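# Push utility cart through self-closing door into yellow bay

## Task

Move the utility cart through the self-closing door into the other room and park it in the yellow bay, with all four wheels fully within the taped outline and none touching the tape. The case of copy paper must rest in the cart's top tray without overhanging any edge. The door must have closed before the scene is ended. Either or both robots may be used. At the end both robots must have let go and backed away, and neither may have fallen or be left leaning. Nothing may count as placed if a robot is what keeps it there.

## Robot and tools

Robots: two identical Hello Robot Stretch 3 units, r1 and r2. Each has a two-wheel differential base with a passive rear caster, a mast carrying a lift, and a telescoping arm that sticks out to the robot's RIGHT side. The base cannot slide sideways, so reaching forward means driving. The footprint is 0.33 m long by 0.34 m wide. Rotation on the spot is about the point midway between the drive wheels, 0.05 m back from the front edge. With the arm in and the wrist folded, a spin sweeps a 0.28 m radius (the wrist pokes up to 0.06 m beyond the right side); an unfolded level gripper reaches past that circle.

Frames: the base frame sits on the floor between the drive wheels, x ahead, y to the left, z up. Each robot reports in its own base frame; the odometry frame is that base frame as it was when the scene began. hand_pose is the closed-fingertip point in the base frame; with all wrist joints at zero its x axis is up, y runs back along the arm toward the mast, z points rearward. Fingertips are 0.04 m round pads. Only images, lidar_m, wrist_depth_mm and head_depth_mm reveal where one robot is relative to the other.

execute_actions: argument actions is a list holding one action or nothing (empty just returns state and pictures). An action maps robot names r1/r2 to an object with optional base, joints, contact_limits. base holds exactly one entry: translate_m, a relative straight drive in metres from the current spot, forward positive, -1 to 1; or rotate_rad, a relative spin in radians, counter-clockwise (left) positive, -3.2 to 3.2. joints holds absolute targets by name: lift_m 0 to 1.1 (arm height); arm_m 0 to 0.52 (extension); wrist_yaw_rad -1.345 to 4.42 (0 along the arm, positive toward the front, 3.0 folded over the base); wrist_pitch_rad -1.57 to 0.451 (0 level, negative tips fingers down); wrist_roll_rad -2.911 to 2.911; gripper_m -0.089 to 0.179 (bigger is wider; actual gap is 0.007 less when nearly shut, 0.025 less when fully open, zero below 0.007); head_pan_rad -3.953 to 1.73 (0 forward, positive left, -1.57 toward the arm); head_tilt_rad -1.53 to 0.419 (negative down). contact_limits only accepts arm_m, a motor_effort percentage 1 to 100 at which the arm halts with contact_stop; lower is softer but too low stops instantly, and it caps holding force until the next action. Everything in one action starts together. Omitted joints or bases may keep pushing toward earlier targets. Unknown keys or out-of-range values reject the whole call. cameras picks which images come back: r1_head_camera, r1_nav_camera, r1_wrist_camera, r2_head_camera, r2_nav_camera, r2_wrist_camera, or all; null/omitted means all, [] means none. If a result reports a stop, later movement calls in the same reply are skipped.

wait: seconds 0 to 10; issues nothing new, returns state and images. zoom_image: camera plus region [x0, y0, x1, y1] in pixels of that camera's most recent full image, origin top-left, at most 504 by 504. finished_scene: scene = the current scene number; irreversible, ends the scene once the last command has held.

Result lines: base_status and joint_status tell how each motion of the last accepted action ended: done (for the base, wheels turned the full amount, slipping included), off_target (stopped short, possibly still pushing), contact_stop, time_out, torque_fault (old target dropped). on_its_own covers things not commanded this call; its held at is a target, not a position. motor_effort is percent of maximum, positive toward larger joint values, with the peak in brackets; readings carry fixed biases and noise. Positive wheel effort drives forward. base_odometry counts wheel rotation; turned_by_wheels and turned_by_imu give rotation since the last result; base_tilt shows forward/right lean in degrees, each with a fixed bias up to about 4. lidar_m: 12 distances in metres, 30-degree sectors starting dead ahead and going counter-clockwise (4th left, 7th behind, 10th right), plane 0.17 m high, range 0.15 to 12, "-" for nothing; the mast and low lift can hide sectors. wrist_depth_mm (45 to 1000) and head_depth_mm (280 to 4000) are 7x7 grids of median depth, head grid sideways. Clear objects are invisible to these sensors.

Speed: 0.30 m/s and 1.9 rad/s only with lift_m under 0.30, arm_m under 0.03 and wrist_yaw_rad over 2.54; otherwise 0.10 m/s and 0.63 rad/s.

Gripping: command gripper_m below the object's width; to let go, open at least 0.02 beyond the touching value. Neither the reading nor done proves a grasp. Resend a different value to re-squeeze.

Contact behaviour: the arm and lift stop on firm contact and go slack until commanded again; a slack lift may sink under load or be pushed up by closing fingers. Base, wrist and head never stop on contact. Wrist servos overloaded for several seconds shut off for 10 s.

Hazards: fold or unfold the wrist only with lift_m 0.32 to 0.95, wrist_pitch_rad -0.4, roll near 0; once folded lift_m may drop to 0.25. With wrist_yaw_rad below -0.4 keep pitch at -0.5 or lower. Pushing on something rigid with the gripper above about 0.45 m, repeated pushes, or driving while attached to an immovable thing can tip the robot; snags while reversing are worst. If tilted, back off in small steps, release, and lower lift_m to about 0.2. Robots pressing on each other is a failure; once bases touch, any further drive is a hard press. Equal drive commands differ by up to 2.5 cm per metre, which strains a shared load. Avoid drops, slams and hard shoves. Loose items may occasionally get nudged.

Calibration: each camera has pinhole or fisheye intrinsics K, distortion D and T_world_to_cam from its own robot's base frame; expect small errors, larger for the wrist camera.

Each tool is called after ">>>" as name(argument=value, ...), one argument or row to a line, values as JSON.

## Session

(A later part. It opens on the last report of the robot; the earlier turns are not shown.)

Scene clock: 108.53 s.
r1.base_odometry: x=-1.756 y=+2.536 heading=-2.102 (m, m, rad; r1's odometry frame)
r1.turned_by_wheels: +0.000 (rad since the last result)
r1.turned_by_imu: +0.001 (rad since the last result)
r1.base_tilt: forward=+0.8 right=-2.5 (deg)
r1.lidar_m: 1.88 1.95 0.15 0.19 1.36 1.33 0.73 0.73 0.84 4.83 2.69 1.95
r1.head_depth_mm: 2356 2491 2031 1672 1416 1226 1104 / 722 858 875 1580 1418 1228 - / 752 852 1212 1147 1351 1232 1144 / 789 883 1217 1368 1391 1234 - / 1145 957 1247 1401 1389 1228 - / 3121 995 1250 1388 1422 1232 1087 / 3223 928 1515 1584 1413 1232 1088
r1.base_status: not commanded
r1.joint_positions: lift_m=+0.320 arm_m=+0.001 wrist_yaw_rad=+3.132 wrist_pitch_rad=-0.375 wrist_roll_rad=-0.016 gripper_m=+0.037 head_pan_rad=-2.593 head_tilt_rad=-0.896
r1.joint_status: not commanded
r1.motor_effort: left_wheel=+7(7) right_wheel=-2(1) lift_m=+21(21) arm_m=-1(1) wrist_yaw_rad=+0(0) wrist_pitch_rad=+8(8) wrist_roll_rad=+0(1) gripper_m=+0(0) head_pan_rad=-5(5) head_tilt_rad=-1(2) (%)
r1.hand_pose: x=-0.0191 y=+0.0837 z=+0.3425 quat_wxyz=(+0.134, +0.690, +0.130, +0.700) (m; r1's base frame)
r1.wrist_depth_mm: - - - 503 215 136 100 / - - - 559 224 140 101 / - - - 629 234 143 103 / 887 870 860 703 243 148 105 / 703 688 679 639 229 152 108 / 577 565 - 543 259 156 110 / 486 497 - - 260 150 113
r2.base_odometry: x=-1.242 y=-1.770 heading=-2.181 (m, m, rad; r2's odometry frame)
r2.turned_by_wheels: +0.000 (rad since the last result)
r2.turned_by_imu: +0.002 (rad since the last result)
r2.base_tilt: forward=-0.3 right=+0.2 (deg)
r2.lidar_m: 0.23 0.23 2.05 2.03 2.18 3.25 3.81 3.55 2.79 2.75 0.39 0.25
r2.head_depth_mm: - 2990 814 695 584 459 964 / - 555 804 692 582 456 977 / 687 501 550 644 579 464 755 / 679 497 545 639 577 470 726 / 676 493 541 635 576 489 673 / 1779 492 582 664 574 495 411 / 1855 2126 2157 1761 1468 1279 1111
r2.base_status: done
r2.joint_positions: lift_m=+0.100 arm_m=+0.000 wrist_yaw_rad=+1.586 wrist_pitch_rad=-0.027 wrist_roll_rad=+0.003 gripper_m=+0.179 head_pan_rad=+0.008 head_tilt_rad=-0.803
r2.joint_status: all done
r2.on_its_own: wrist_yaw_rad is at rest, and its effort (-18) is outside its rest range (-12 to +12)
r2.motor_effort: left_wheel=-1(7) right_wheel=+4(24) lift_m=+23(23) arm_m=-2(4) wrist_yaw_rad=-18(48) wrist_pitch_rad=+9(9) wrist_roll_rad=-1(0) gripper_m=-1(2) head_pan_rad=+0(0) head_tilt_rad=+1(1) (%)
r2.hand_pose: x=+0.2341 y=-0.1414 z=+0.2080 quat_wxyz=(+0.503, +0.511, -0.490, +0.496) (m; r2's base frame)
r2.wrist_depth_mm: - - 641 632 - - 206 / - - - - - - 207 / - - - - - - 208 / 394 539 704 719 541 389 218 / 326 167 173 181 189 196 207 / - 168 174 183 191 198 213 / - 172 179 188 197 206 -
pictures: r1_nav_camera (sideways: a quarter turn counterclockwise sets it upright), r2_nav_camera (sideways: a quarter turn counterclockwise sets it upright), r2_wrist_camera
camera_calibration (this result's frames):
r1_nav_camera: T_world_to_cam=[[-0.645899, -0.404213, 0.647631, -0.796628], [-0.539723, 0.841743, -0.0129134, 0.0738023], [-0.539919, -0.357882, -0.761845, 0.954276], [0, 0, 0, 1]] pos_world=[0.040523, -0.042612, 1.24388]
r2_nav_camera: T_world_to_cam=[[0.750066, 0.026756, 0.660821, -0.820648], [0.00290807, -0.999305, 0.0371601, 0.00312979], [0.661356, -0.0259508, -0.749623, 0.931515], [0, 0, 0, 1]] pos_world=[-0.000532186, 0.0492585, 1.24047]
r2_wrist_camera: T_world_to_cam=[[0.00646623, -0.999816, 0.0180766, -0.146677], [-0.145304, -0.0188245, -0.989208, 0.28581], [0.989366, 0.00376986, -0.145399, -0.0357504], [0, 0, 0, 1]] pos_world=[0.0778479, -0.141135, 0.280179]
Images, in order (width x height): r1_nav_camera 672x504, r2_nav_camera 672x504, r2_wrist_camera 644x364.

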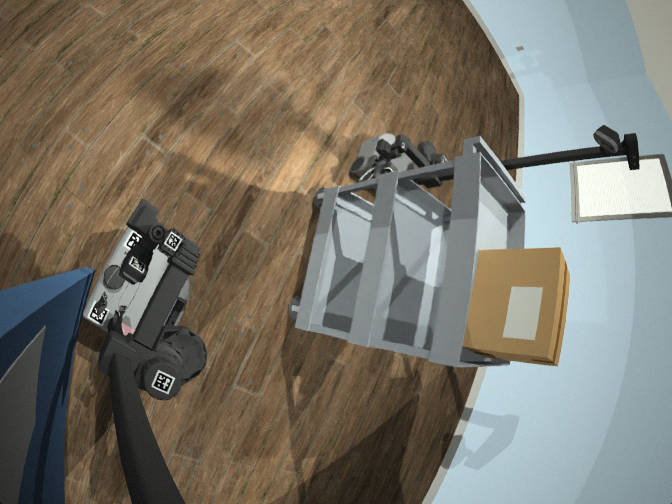

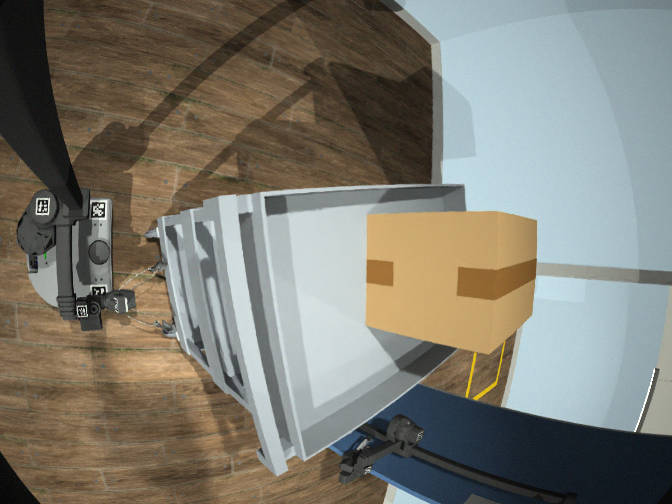

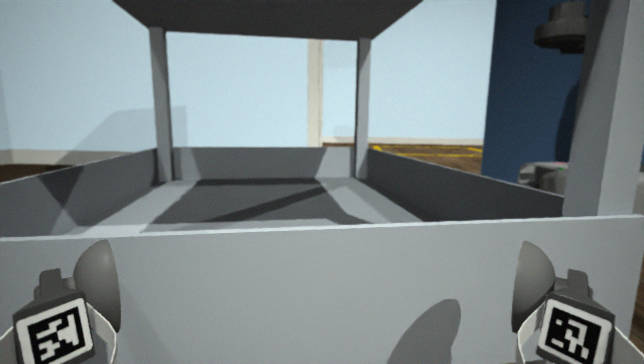

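>>> execute_actions(
  actions=[
    {"r2":{"base":{"translate_m":-0.4}}},
  ],
  cameras=[],
)

>>> execute_actions(
  actions=[
    {"r2":{"base":{"rotate_rad":1.2},"joints":{"lift_m":0.25}}},
  ],
  cameras=[],
)

>>> execute_actions(
  actions=[
    {"r2":{"base":{"translate_m":0.36}}},
  ],
  cameras=[],
)

>>> execute_actions(
  actions=[
    {"r2":{"base":{"rotate_rad":-1.2}}},
  ],
  cameras=[],
)

>>> execute_actions(
  actions=[
    {"r2":{"base":{"translate_m":0.2},"joints":{"arm_m":0.5}}},
  ],
  cameras=["r2_nav_camera","r2_wrist_camera"],
)

Scene clock: 119.07 s.
r1.base_odometry: x=-1.756 y=+2.536 heading=-2.102 (m, m, rad; r1's odometry frame)
r1.turned_by_wheels: +0.000 (rad since the last result)
r1.turned_by_imu: +0.001 (rad since the last result)
r1.base_tilt: forward=+0.9 right=-2.4 (deg)
r1.lidar_m: 1.88 1.95 0.15 0.19 1.35 1.33 0.73 0.73 0.84 4.81 2.68 1.94
r1.head_depth_mm: 2357 2495 2040 1661 1411 1227 1099 / 721 855 876 1583 1419 1231 - / 752 852 1209 1142 1349 1231 1144 / 786 884 1209 1369 1389 1235 - / 1145 957 1251 1401 1391 1234 - / 3110 993 1248 1396 1417 1237 1085 / 3387 926 1870 1673 1420 1231 1086
r1.base_status: not commanded
r1.joint_positions: lift_m=+0.320 arm_m=+0.001 wrist_yaw_rad=+3.132 wrist_pitch_rad=-0.375 wrist_roll_rad=-0.016 gripper_m=+0.037 head_pan_rad=-2.593 head_tilt_rad=-0.896
r1.joint_status: not commanded
r1.motor_effort: left_wheel=+6(7) right_wheel=-2(2) lift_m=+22(21) arm_m=-1(1) wrist_yaw_rad=+0(0) wrist_pitch_rad=+8(9) wrist_roll_rad=+0(0) gripper_m=+0(1) head_pan_rad=-5(5) head_tilt_rad=-1(1) (%)
r1.hand_pose: x=-0.0191 y=+0.0837 z=+0.3425 quat_wxyz=(+0.134, +0.690, +0.130, +0.700) (m; r1's base frame)
r1.wrist_depth_mm: - - - 504 215 137 100 / - - - 562 224 140 101 / - - - 621 234 144 103 / 856 852 845 708 243 147 105 / 698 687 680 632 229 152 108 / 568 562 - 550 262 156 110 / 482 500 - - 259 150 114
r2.base_odometry: x=-1.013 y=-1.442 heading=-2.181 (m, m, rad; r2's odometry frame)
r2.turned_by_wheels: +0.000 (rad since the last result)
r2.turned_by_imu: -0.001 (rad since the last result)
r2.base_tilt: forward=-0.3 right=+0.2 (deg)
r2.lidar_m: 0.62 2.60 2.09 2.07 2.23 3.32 3.41 3.49 2.75 2.70 3.12 0.69
r2.head_depth_mm: - 2984 831 1745 1541 1322 1165 / - 1069 884 1127 1334 1316 1156 / 820 947 789 1152 1319 1317 1158 / 788 883 849 1142 1287 1313 1158 / 783 880 841 1078 1172 1289 1149 / 2222 2406 2082 1799 1502 1307 1149 / 2223 2535 2208 1790 1509 1303 1146
r2.base_status: done
r2.joint_positions: lift_m=+0.100 arm_m=+0.000 wrist_yaw_rad=+1.572 wrist_pitch_rad=-0.024 wrist_roll_rad=+0.003 gripper_m=+0.179 head_pan_rad=+0.008 head_tilt_rad=-0.803
r2.joint_status: not commanded
r2.motor_effort: left_wheel=-3(10) right_wheel=+3(4) lift_m=+23(23) arm_m=-2(2) wrist_yaw_rad=-2(18) wrist_pitch_rad=+9(9) wrist_roll_rad=+0(0) gripper_m=-1(0) head_pan_rad=+0(0) head_tilt_rad=+1(1) (%)
r2.hand_pose: x=+0.2342 y=-0.1449 z=+0.2085 quat_wxyz=(+0.505, +0.507, -0.494, +0.493) (m; r2's base frame)
r2.wrist_depth_mm: - - 630 622 615 - - / - - - - - - - / - - - - - - - / - - 546 579 607 - - / 838 826 837 855 787 861 891 / 605 581 581 582 584 589 638 / - 438 441 446 448 450 -
pictures: none
No camera images: the call's "cameras" was empty. Leave "cameras" out to get every camera's image.

Scene clock: 121.93 s.
r1.base_odometry: x=-1.756 y=+2.536 heading=-2.102 (m, m, rad; r1's odometry frame)
r1.turned_by_wheels: +0.000 (rad since the last result)
r1.turned_by_imu: +0.000 (rad since the last result)
r1.base_tilt: forward=+0.8 right=-2.4 (deg)
r1.lidar_m: 1.88 1.95 0.15 0.19 1.35 1.33 0.73 0.73 0.84 4.83 2.69 1.95
r1.head_depth_mm: 2350 2495 2020 1664 1411 1229 1105 / 722 856 877 1585 1411 1228 - / 753 850 1213 1142 1358 1228 1143 / 787 883 1214 1368 1386 1234 - / 1148 955 1245 1398 1387 1231 - / 3124 996 1250 1387 1416 1234 1087 / 3321 928 1859 1670 1423 1229 1088
r1.base_status: not commanded
r1.joint_positions: lift_m=+0.320 arm_m=+0.001 wrist_yaw_rad=+3.132 wrist_pitch_rad=-0.375 wrist_roll_rad=-0.016 gripper_m=+0.037 head_pan_rad=-2.593 head_tilt_rad=-0.896
r1.joint_status: not commanded
r1.motor_effort: left_wheel=+7(7) right_wheel=-2(1) lift_m=+21(21) arm_m=-1(1) wrist_yaw_rad=+0(0) wrist_pitch_rad=+9(9) wrist_roll_rad=+0(0) gripper_m=-1(1) head_pan_rad=-5(5) head_tilt_rad=-2(1) (%)
r1.hand_pose: x=-0.0191 y=+0.0837 z=+0.3425 quat_wxyz=(+0.134, +0.690, +0.130, +0.700) (m; r1's base frame)
r1.wrist_depth_mm: - - - 502 214 136 99 / - - - 558 223 139 101 / - - - 615 234 144 104 / 882 858 857 692 243 148 105 / 691 681 679 645 230 151 108 / 573 563 - 549 261 155 110 / 485 497 - - 260 150 113
r2.base_odometry: x=-1.013 y=-1.442 heading=-0.981 (m, m, rad; r2's odometry frame)
r2.turned_by_wheels: +1.200 (rad since the last result)
r2.turned_by_imu: +1.218 (rad since the last result)
r2.base_tilt: forward=-0.3 right=+0.1 (deg)
r2.lidar_m: 2.07 2.07 2.41 3.42 3.42 3.12 2.70 2.70 1.67 0.65 0.62 2.39
r2.head_depth_mm: 2113 2441 2271 1840 1537 1325 1163 / 2049 2362 2258 1835 1530 1325 1160 / 1989 2279 2254 1818 1530 1314 1157 / 1924 2207 2241 1819 1530 1312 1159 / 1881 2139 2243 1802 1512 1306 1158 / 1820 2074 2218 1798 1518 1300 1153 / 1773 2005 2171 1800 1508 1303 1150
r2.base_status: done
r2.joint_positions: lift_m=+0.250 arm_m=+0.000 wrist_yaw_rad=+1.571 wrist_pitch_rad=-0.023 wrist_roll_rad=+0.003 gripper_m=+0.179 head_pan_rad=+0.008 head_tilt_rad=-0.803
r2.joint_status: all done
r2.motor_effort: left_wheel=-4(11) right_wheel=+4(9) lift_m=+28(31) arm_m=-2(2) wrist_yaw_rad=+0(0) wrist_pitch_rad=+8(8) wrist_roll_rad=+0(0) gripper_m=+0(0) head_pan_rad=+0(0) head_tilt_rad=+1(1) (%)
r2.hand_pose: x=+0.2342 y=-0.1451 z=+0.3585 quat_wxyz=(+0.505, +0.507, -0.494, +0.493) (m; r2's base frame)
r2.wrist_depth_mm: - - - - - - - / - - - - - - - / - - - - - - - / - - - - - - - / - - - - - - - / 936 886 878 905 892 902 969 / - 682 678 679 689 692 -
pictures: none
No camera images: the call's "cameras" was empty. Leave "cameras" out to get every camera's image.

Scene clock: 126.80 s.
r1.base_odometry: x=-1.756 y=+2.536 heading=-2.102 (m, m, rad; r1's odometry frame)
r1.turned_by_wheels: +0.000 (rad since the last result)
r1.turned_by_imu: +0.001 (rad since the last result)
r1.base_tilt: forward=+0.9 right=-2.4 (deg)
r1.lidar_m: 1.88 1.94 0.15 0.19 1.35 1.33 0.73 0.73 0.84 4.81 2.68 1.95
r1.head_depth_mm: 2349 2480 2009 1656 1417 1226 1101 / 723 855 874 1582 1414 1229 - / 752 850 1209 1147 1355 1234 1141 / 785 884 1210 1362 1388 1229 - / 1148 953 1253 1405 1385 1233 - / 3124 994 1253 1387 1413 1234 1085 / 3400 929 1823 1666 1422 1231 1087
r1.base_status: not commanded
r1.joint_positions: lift_m=+0.320 arm_m=+0.001 wrist_yaw_rad=+3.132 wrist_pitch_rad=-0.375 wrist_roll_rad=-0.016 gripper_m=+0.037 head_pan_rad=-2.593 head_tilt_rad=-0.896
r1.joint_status: not commanded
r1.motor_effort: left_wheel=+7(7) right_wheel=-2(2) lift_m=+21(22) arm_m=-1(1) wrist_yaw_rad=+0(0) wrist_pitch_rad=+9(9) wrist_roll_rad=+0(0) gripper_m=-1(1) head_pan_rad=-5(4) head_tilt_rad=-1(1) (%)
r1.hand_pose: x=-0.0191 y=+0.0837 z=+0.3425 quat_wxyz=(+0.134, +0.690, +0.130, +0.700) (m; r1's base frame)
r1.wrist_depth_mm: - - - 503 215 136 99 / - - - 558 224 140 101 / - - - 622 234 144 104 / 868 855 844 700 243 148 105 / 689 674 683 647 228 152 108 / 567 576 - 548 261 156 109 / 483 499 - - 261 151 113
r2.base_odometry: x=-0.813 y=-1.741 heading=-0.981 (m, m, rad; r2's odometry frame)
r2.turned_by_wheels: +0.000 (rad since the last result)
r2.turned_by_imu: +0.002 (rad since the last result)
r2.base_tilt: forward=-0.4 right=+0.2 (deg)
r2.lidar_m: 1.72 1.72 2.00 3.51 3.50 3.53 3.07 3.07 0.63 0.54 2.33 1.99
r2.head_depth_mm: 1734 2020 2227 1842 1546 1327 1166 / 1685 1950 2172 1837 1535 1321 1162 / 1633 1875 2103 1810 1529 1316 1159 / 1581 1813 2084 1815 1517 1313 1158 / 1529 1770 2033 1803 1511 1310 1149 / 1500 1712 1974 1804 1511 1305 1151 / 1463 1662 1914 1790 1507 1305 1149
r2.base_status: done
r2.joint_positions: lift_m=+0.250 arm_m=+0.000 wrist_yaw_rad=+1.571 wrist_pitch_rad=-0.023 wrist_roll_rad=+0.003 gripper_m=+0.179 head_pan_rad=+0.008 head_tilt_rad=-0.803
r2.joint_status: not commanded
r2.motor_effort: left_wheel=-4(7) right_wheel=+3(8) lift_m=+29(29) arm_m=-2(2) wrist_yaw_rad=-1(1) wrist_pitch_rad=+8(8) wrist_roll_rad=+0(1) gripper_m=+0(0) head_pan_rad=+0(0) head_tilt_rad=+1(2) (%)
r2.hand_pose: x=+0.2342 y=-0.1451 z=+0.3585 quat_wxyz=(+0.505, +0.507, -0.494, +0.493) (m; r2's base frame)
r2.wrist_depth_mm: - - - - - - - / - - - - - - - / - - - - - - - / - - - - - - - / - - - - - - - / 922 896 885 901 904 907 966 / - 674 682 681 678 694 -
pictures: none
No camera images: the call's "cameras" was empty. Leave "cameras" out to get every camera's image.

Scene clock: 129.67 s.
r1.base_odometry: x=-1.756 y=+2.536 heading=-2.102 (m, m, rad; r1's odometry frame)
r1.turned_by_wheels: +0.000 (rad since the last result)
r1.turned_by_imu: +0.000 (rad since the last result)
r1.base_tilt: forward=+0.8 right=-2.5 (deg)
r1.lidar_m: 1.88 1.95 0.15 0.19 1.35 1.33 0.73 0.73 0.84 4.82 2.69 1.95
r1.head_depth_mm: 2360 2484 2013 1656 1414 1226 1102 / 721 854 877 1580 1418 1231 - / 753 853 1206 1144 1353 1234 1144 / 786 884 1212 1371 1392 1227 - / 1145 956 1249 1400 1391 1233 - / 3141 995 1249 1394 1419 1230 1088 / 3208 928 1860 1661 1418 1231 1086
r1.base_status: not commanded
r1.joint_positions: lift_m=+0.320 arm_m=+0.001 wrist_yaw_rad=+3.132 wrist_pitch_rad=-0.375 wrist_roll_rad=-0.016 gripper_m=+0.037 head_pan_rad=-2.593 head_tilt_rad=-0.896
r1.joint_status: not commanded
r1.motor_effort: left_wheel=+7(7) right_wheel=-2(2) lift_m=+21(21) arm_m=-1(1) wrist_yaw_rad=+1(0) wrist_pitch_rad=+9(8) wrist_roll_rad=+0(0) gripper_m=-2(1) head_pan_rad=-5(4) head_tilt_rad=-2(1) (%)
r1.hand_pose: x=-0.0191 y=+0.0837 z=+0.3425 quat_wxyz=(+0.134, +0.690, +0.130, +0.700) (m; r1's base frame)
r1.wrist_depth_mm: - - - 502 214 136 99 / - - - 556 223 140 102 / - - - 618 235 144 103 / 903 857 863 705 243 148 106 / 679 687 670 635 230 152 107 / 569 561 - 550 263 155 110 / 485 495 - - 259 150 113
r2.base_odometry: x=-0.813 y=-1.741 heading=-2.181 (m, m, rad; r2's odometry frame)
r2.turned_by_wheels: -1.200 (rad since the last result)
r2.turned_by_imu: -1.218 (rad since the last result)
r2.base_tilt: forward=-0.4 right=+0.1 (deg)
r2.lidar_m: 0.74 2.21 1.75 1.72 1.85 2.76 3.50 3.79 3.12 3.05 0.76 0.54
r2.head_depth_mm: 735 756 831 654 970 1244 1161 / 910 915 829 1122 923 1197 1161 / 2069 1085 1312 1251 1412 1294 1153 / 2097 2369 2247 1817 1522 1307 1158 / 2120 2436 2237 1818 1514 1303 1154 / 2140 2444 2237 1797 1516 1306 1148 / 2140 2460 2217 1790 1515 1308 1150
r2.base_status: done
r2.joint_positions: lift_m=+0.250 arm_m=+0.000 wrist_yaw_rad=+1.571 wrist_pitch_rad=-0.023 wrist_roll_rad=+0.003 gripper_m=+0.179 head_pan_rad=+0.008 head_tilt_rad=-0.803
r2.joint_status: not commanded
r2.motor_effort: left_wheel=+5(11) right_wheel=-4(8) lift_m=+29(29) arm_m=-2(2) wrist_yaw_rad=-2(2) wrist_pitch_rad=+8(8) wrist_roll_rad=+0(0) gripper_m=+0(0) head_pan_rad=-1(0) head_tilt_rad=+1(2) (%)
r2.hand_pose: x=+0.2342 y=-0.1451 z=+0.3585 quat_wxyz=(+0.505, +0.507, -0.494, +0.493) (m; r2's base frame)
r2.wrist_depth_mm: - - - - 389 412 - / - - - 911 395 413 435 / - - - - - - - / - - - - - - - / - - - - 791 813 - / 932 903 880 839 447 463 497 / - 672 687 691 454 478 -
pictures: none
No camera images: the call's "cameras" was empty. Leave "cameras" out to get every camera's image.

Scene clock: 134.53 s.
r1.base_odometry: x=-1.756 y=+2.536 heading=-2.102 (m, m, rad; r1's odometry frame)
r1.turned_by_wheels: +0.000 (rad since the last result)
r1.turned_by_imu: +0.001 (rad since the last result)
r1.base_tilt: forward=+0.8 right=-2.5 (deg)
r1.lidar_m: 1.87 1.95 0.15 0.19 1.35 1.33 0.73 0.73 0.84 4.84 2.69 1.95
r1.head_depth_mm: 2363 2472 2009 1667 1410 1226 1103 / 722 857 876 1577 1412 1228 - / 752 852 1210 1146 1354 1227 1143 / 788 883 1209 1377 1387 1226 - / 1140 957 1247 1396 1381 1228 - / 1488 996 1252 1383 1419 1234 1090 / 3397 930 1898 1660 1425 1229 1086
r1.base_status: not commanded
r1.joint_positions: lift_m=+0.320 arm_m=+0.001 wrist_yaw_rad=+3.132 wrist_pitch_rad=-0.375 wrist_roll_rad=-0.016 gripper_m=+0.037 head_pan_rad=-2.593 head_tilt_rad=-0.896
r1.joint_status: not commanded
r1.motor_effort: left_wheel=+7(7) right_wheel=-2(2) lift_m=+21(21) arm_m=-1(1) wrist_yaw_rad=+0(1) wrist_pitch_rad=+8(9) wrist_roll_rad=+0(0) gripper_m=+0(0) head_pan_rad=-5(5) head_tilt_rad=-2(2) (%)
r1.hand_pose: x=-0.0191 y=+0.0837 z=+0.3425 quat_wxyz=(+0.134, +0.690, +0.130, +0.700) (m; r1's base frame)
r1.wrist_depth_mm: - - - 506 215 136 99 / - - - 565 223 140 101 / - - - 620 234 144 103 / 855 857 868 697 244 147 106 / 680 666 675 639 230 152 108 / 573 568 - 543 260 156 110 / 486 496 - - 259 151 113
r2.base_odometry: x=-0.927 y=-1.905 heading=-2.181 (m, m, rad; r2's odometry frame)
r2.turned_by_wheels: +0.000 (rad since the last result)
r2.turned_by_imu: +0.001 (rad since the last result)
r2.base_tilt: forward=-0.3 right=+0.2 (deg)
r2.lidar_m: 0.67 2.17 1.72 1.70 1.82 2.73 3.71 3.96 3.13 3.08 0.42 0.36
r2.head_depth_mm: 720 644 669 677 592 720 1062 / 1928 936 786 1065 966 875 1036 / 1890 2124 2046 1140 1318 1263 1159 / 1898 2190 2246 1801 1529 1311 1154 / 1922 2199 2222 1807 1522 1308 1150 / 1945 2217 2230 1819 1518 1302 1150 / 1951 2259 2221 1795 1509 1304 1146
r2.base_status: done
r2.joint_positions: lift_m=+0.250 arm_m=+0.500 wrist_yaw_rad=+1.570 wrist_pitch_rad=-0.023 wrist_roll_rad=+0.003 gripper_m=+0.179 head_pan_rad=+0.008 head_tilt_rad=-0.803
r2.joint_status: all done
r2.motor_effort: left_wheel=+4(12) right_wheel=-4(5) lift_m=+29(29) arm_m=+4(3) wrist_yaw_rad=+0(0) wrist_pitch_rad=+8(8) wrist_roll_rad=+0(0) gripper_m=+0(1) head_pan_rad=-1(1) head_tilt_rad=+1(1) (%)
r2.hand_pose: x=+0.2342 y=-0.6450 z=+0.3585 quat_wxyz=(+0.506, +0.506, -0.495, +0.493) (m; r2's base frame)
r2.wrist_depth_mm: 225 231 243 255 - - - / 232 240 250 261 - - - / - - - 821 - - 884 / - - - 837 - - - / - 777 855 717 - 924 - / 554 576 578 513 912 871 905 / - 436 442 401 682 690 -
pictures: r2_nav_camera (sideways: a quarter turn counterclockwise sets it upright), r2_wrist_camera
camera_calibration (this result's frames):
r2_nav_camera: T_world_to_cam=[[0.750065, 0.0267558, 0.660823, -0.82065], [0.00290774, -0.999305, 0.0371601, 0.0031298], [0.661358, -0.025951, -0.749622, 0.931513], [0, 0, 0, 1]] pos_world=[-0.000532063, 0.0492585, 1.24047]
r2_wrist_camera: T_world_to_cam=[[-0.00977042, -0.999789, 0.0180472, -0.649017], [-0.14239, -0.0164731, -0.989674, 0.426277], [0.989762, -0.0122393, -0.142199, -0.0236521], [0, 0, 0, 1]] pos_world=[0.0777663, -0.642148, 0.430225]
Images, in order (width x height): r2_nav_camera 672x504, r2_wrist_camera 644x364.

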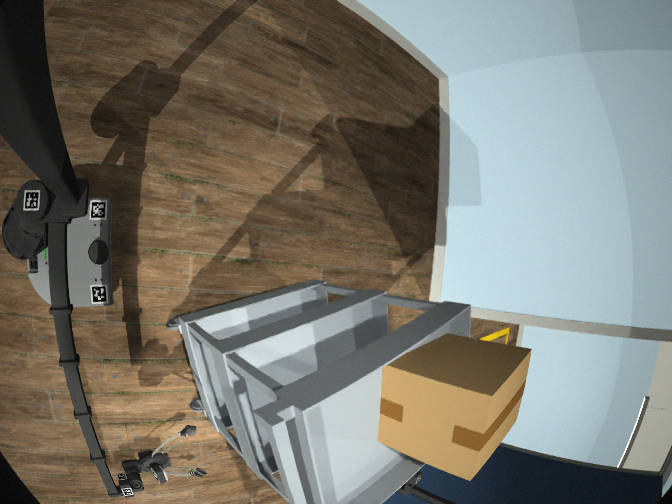

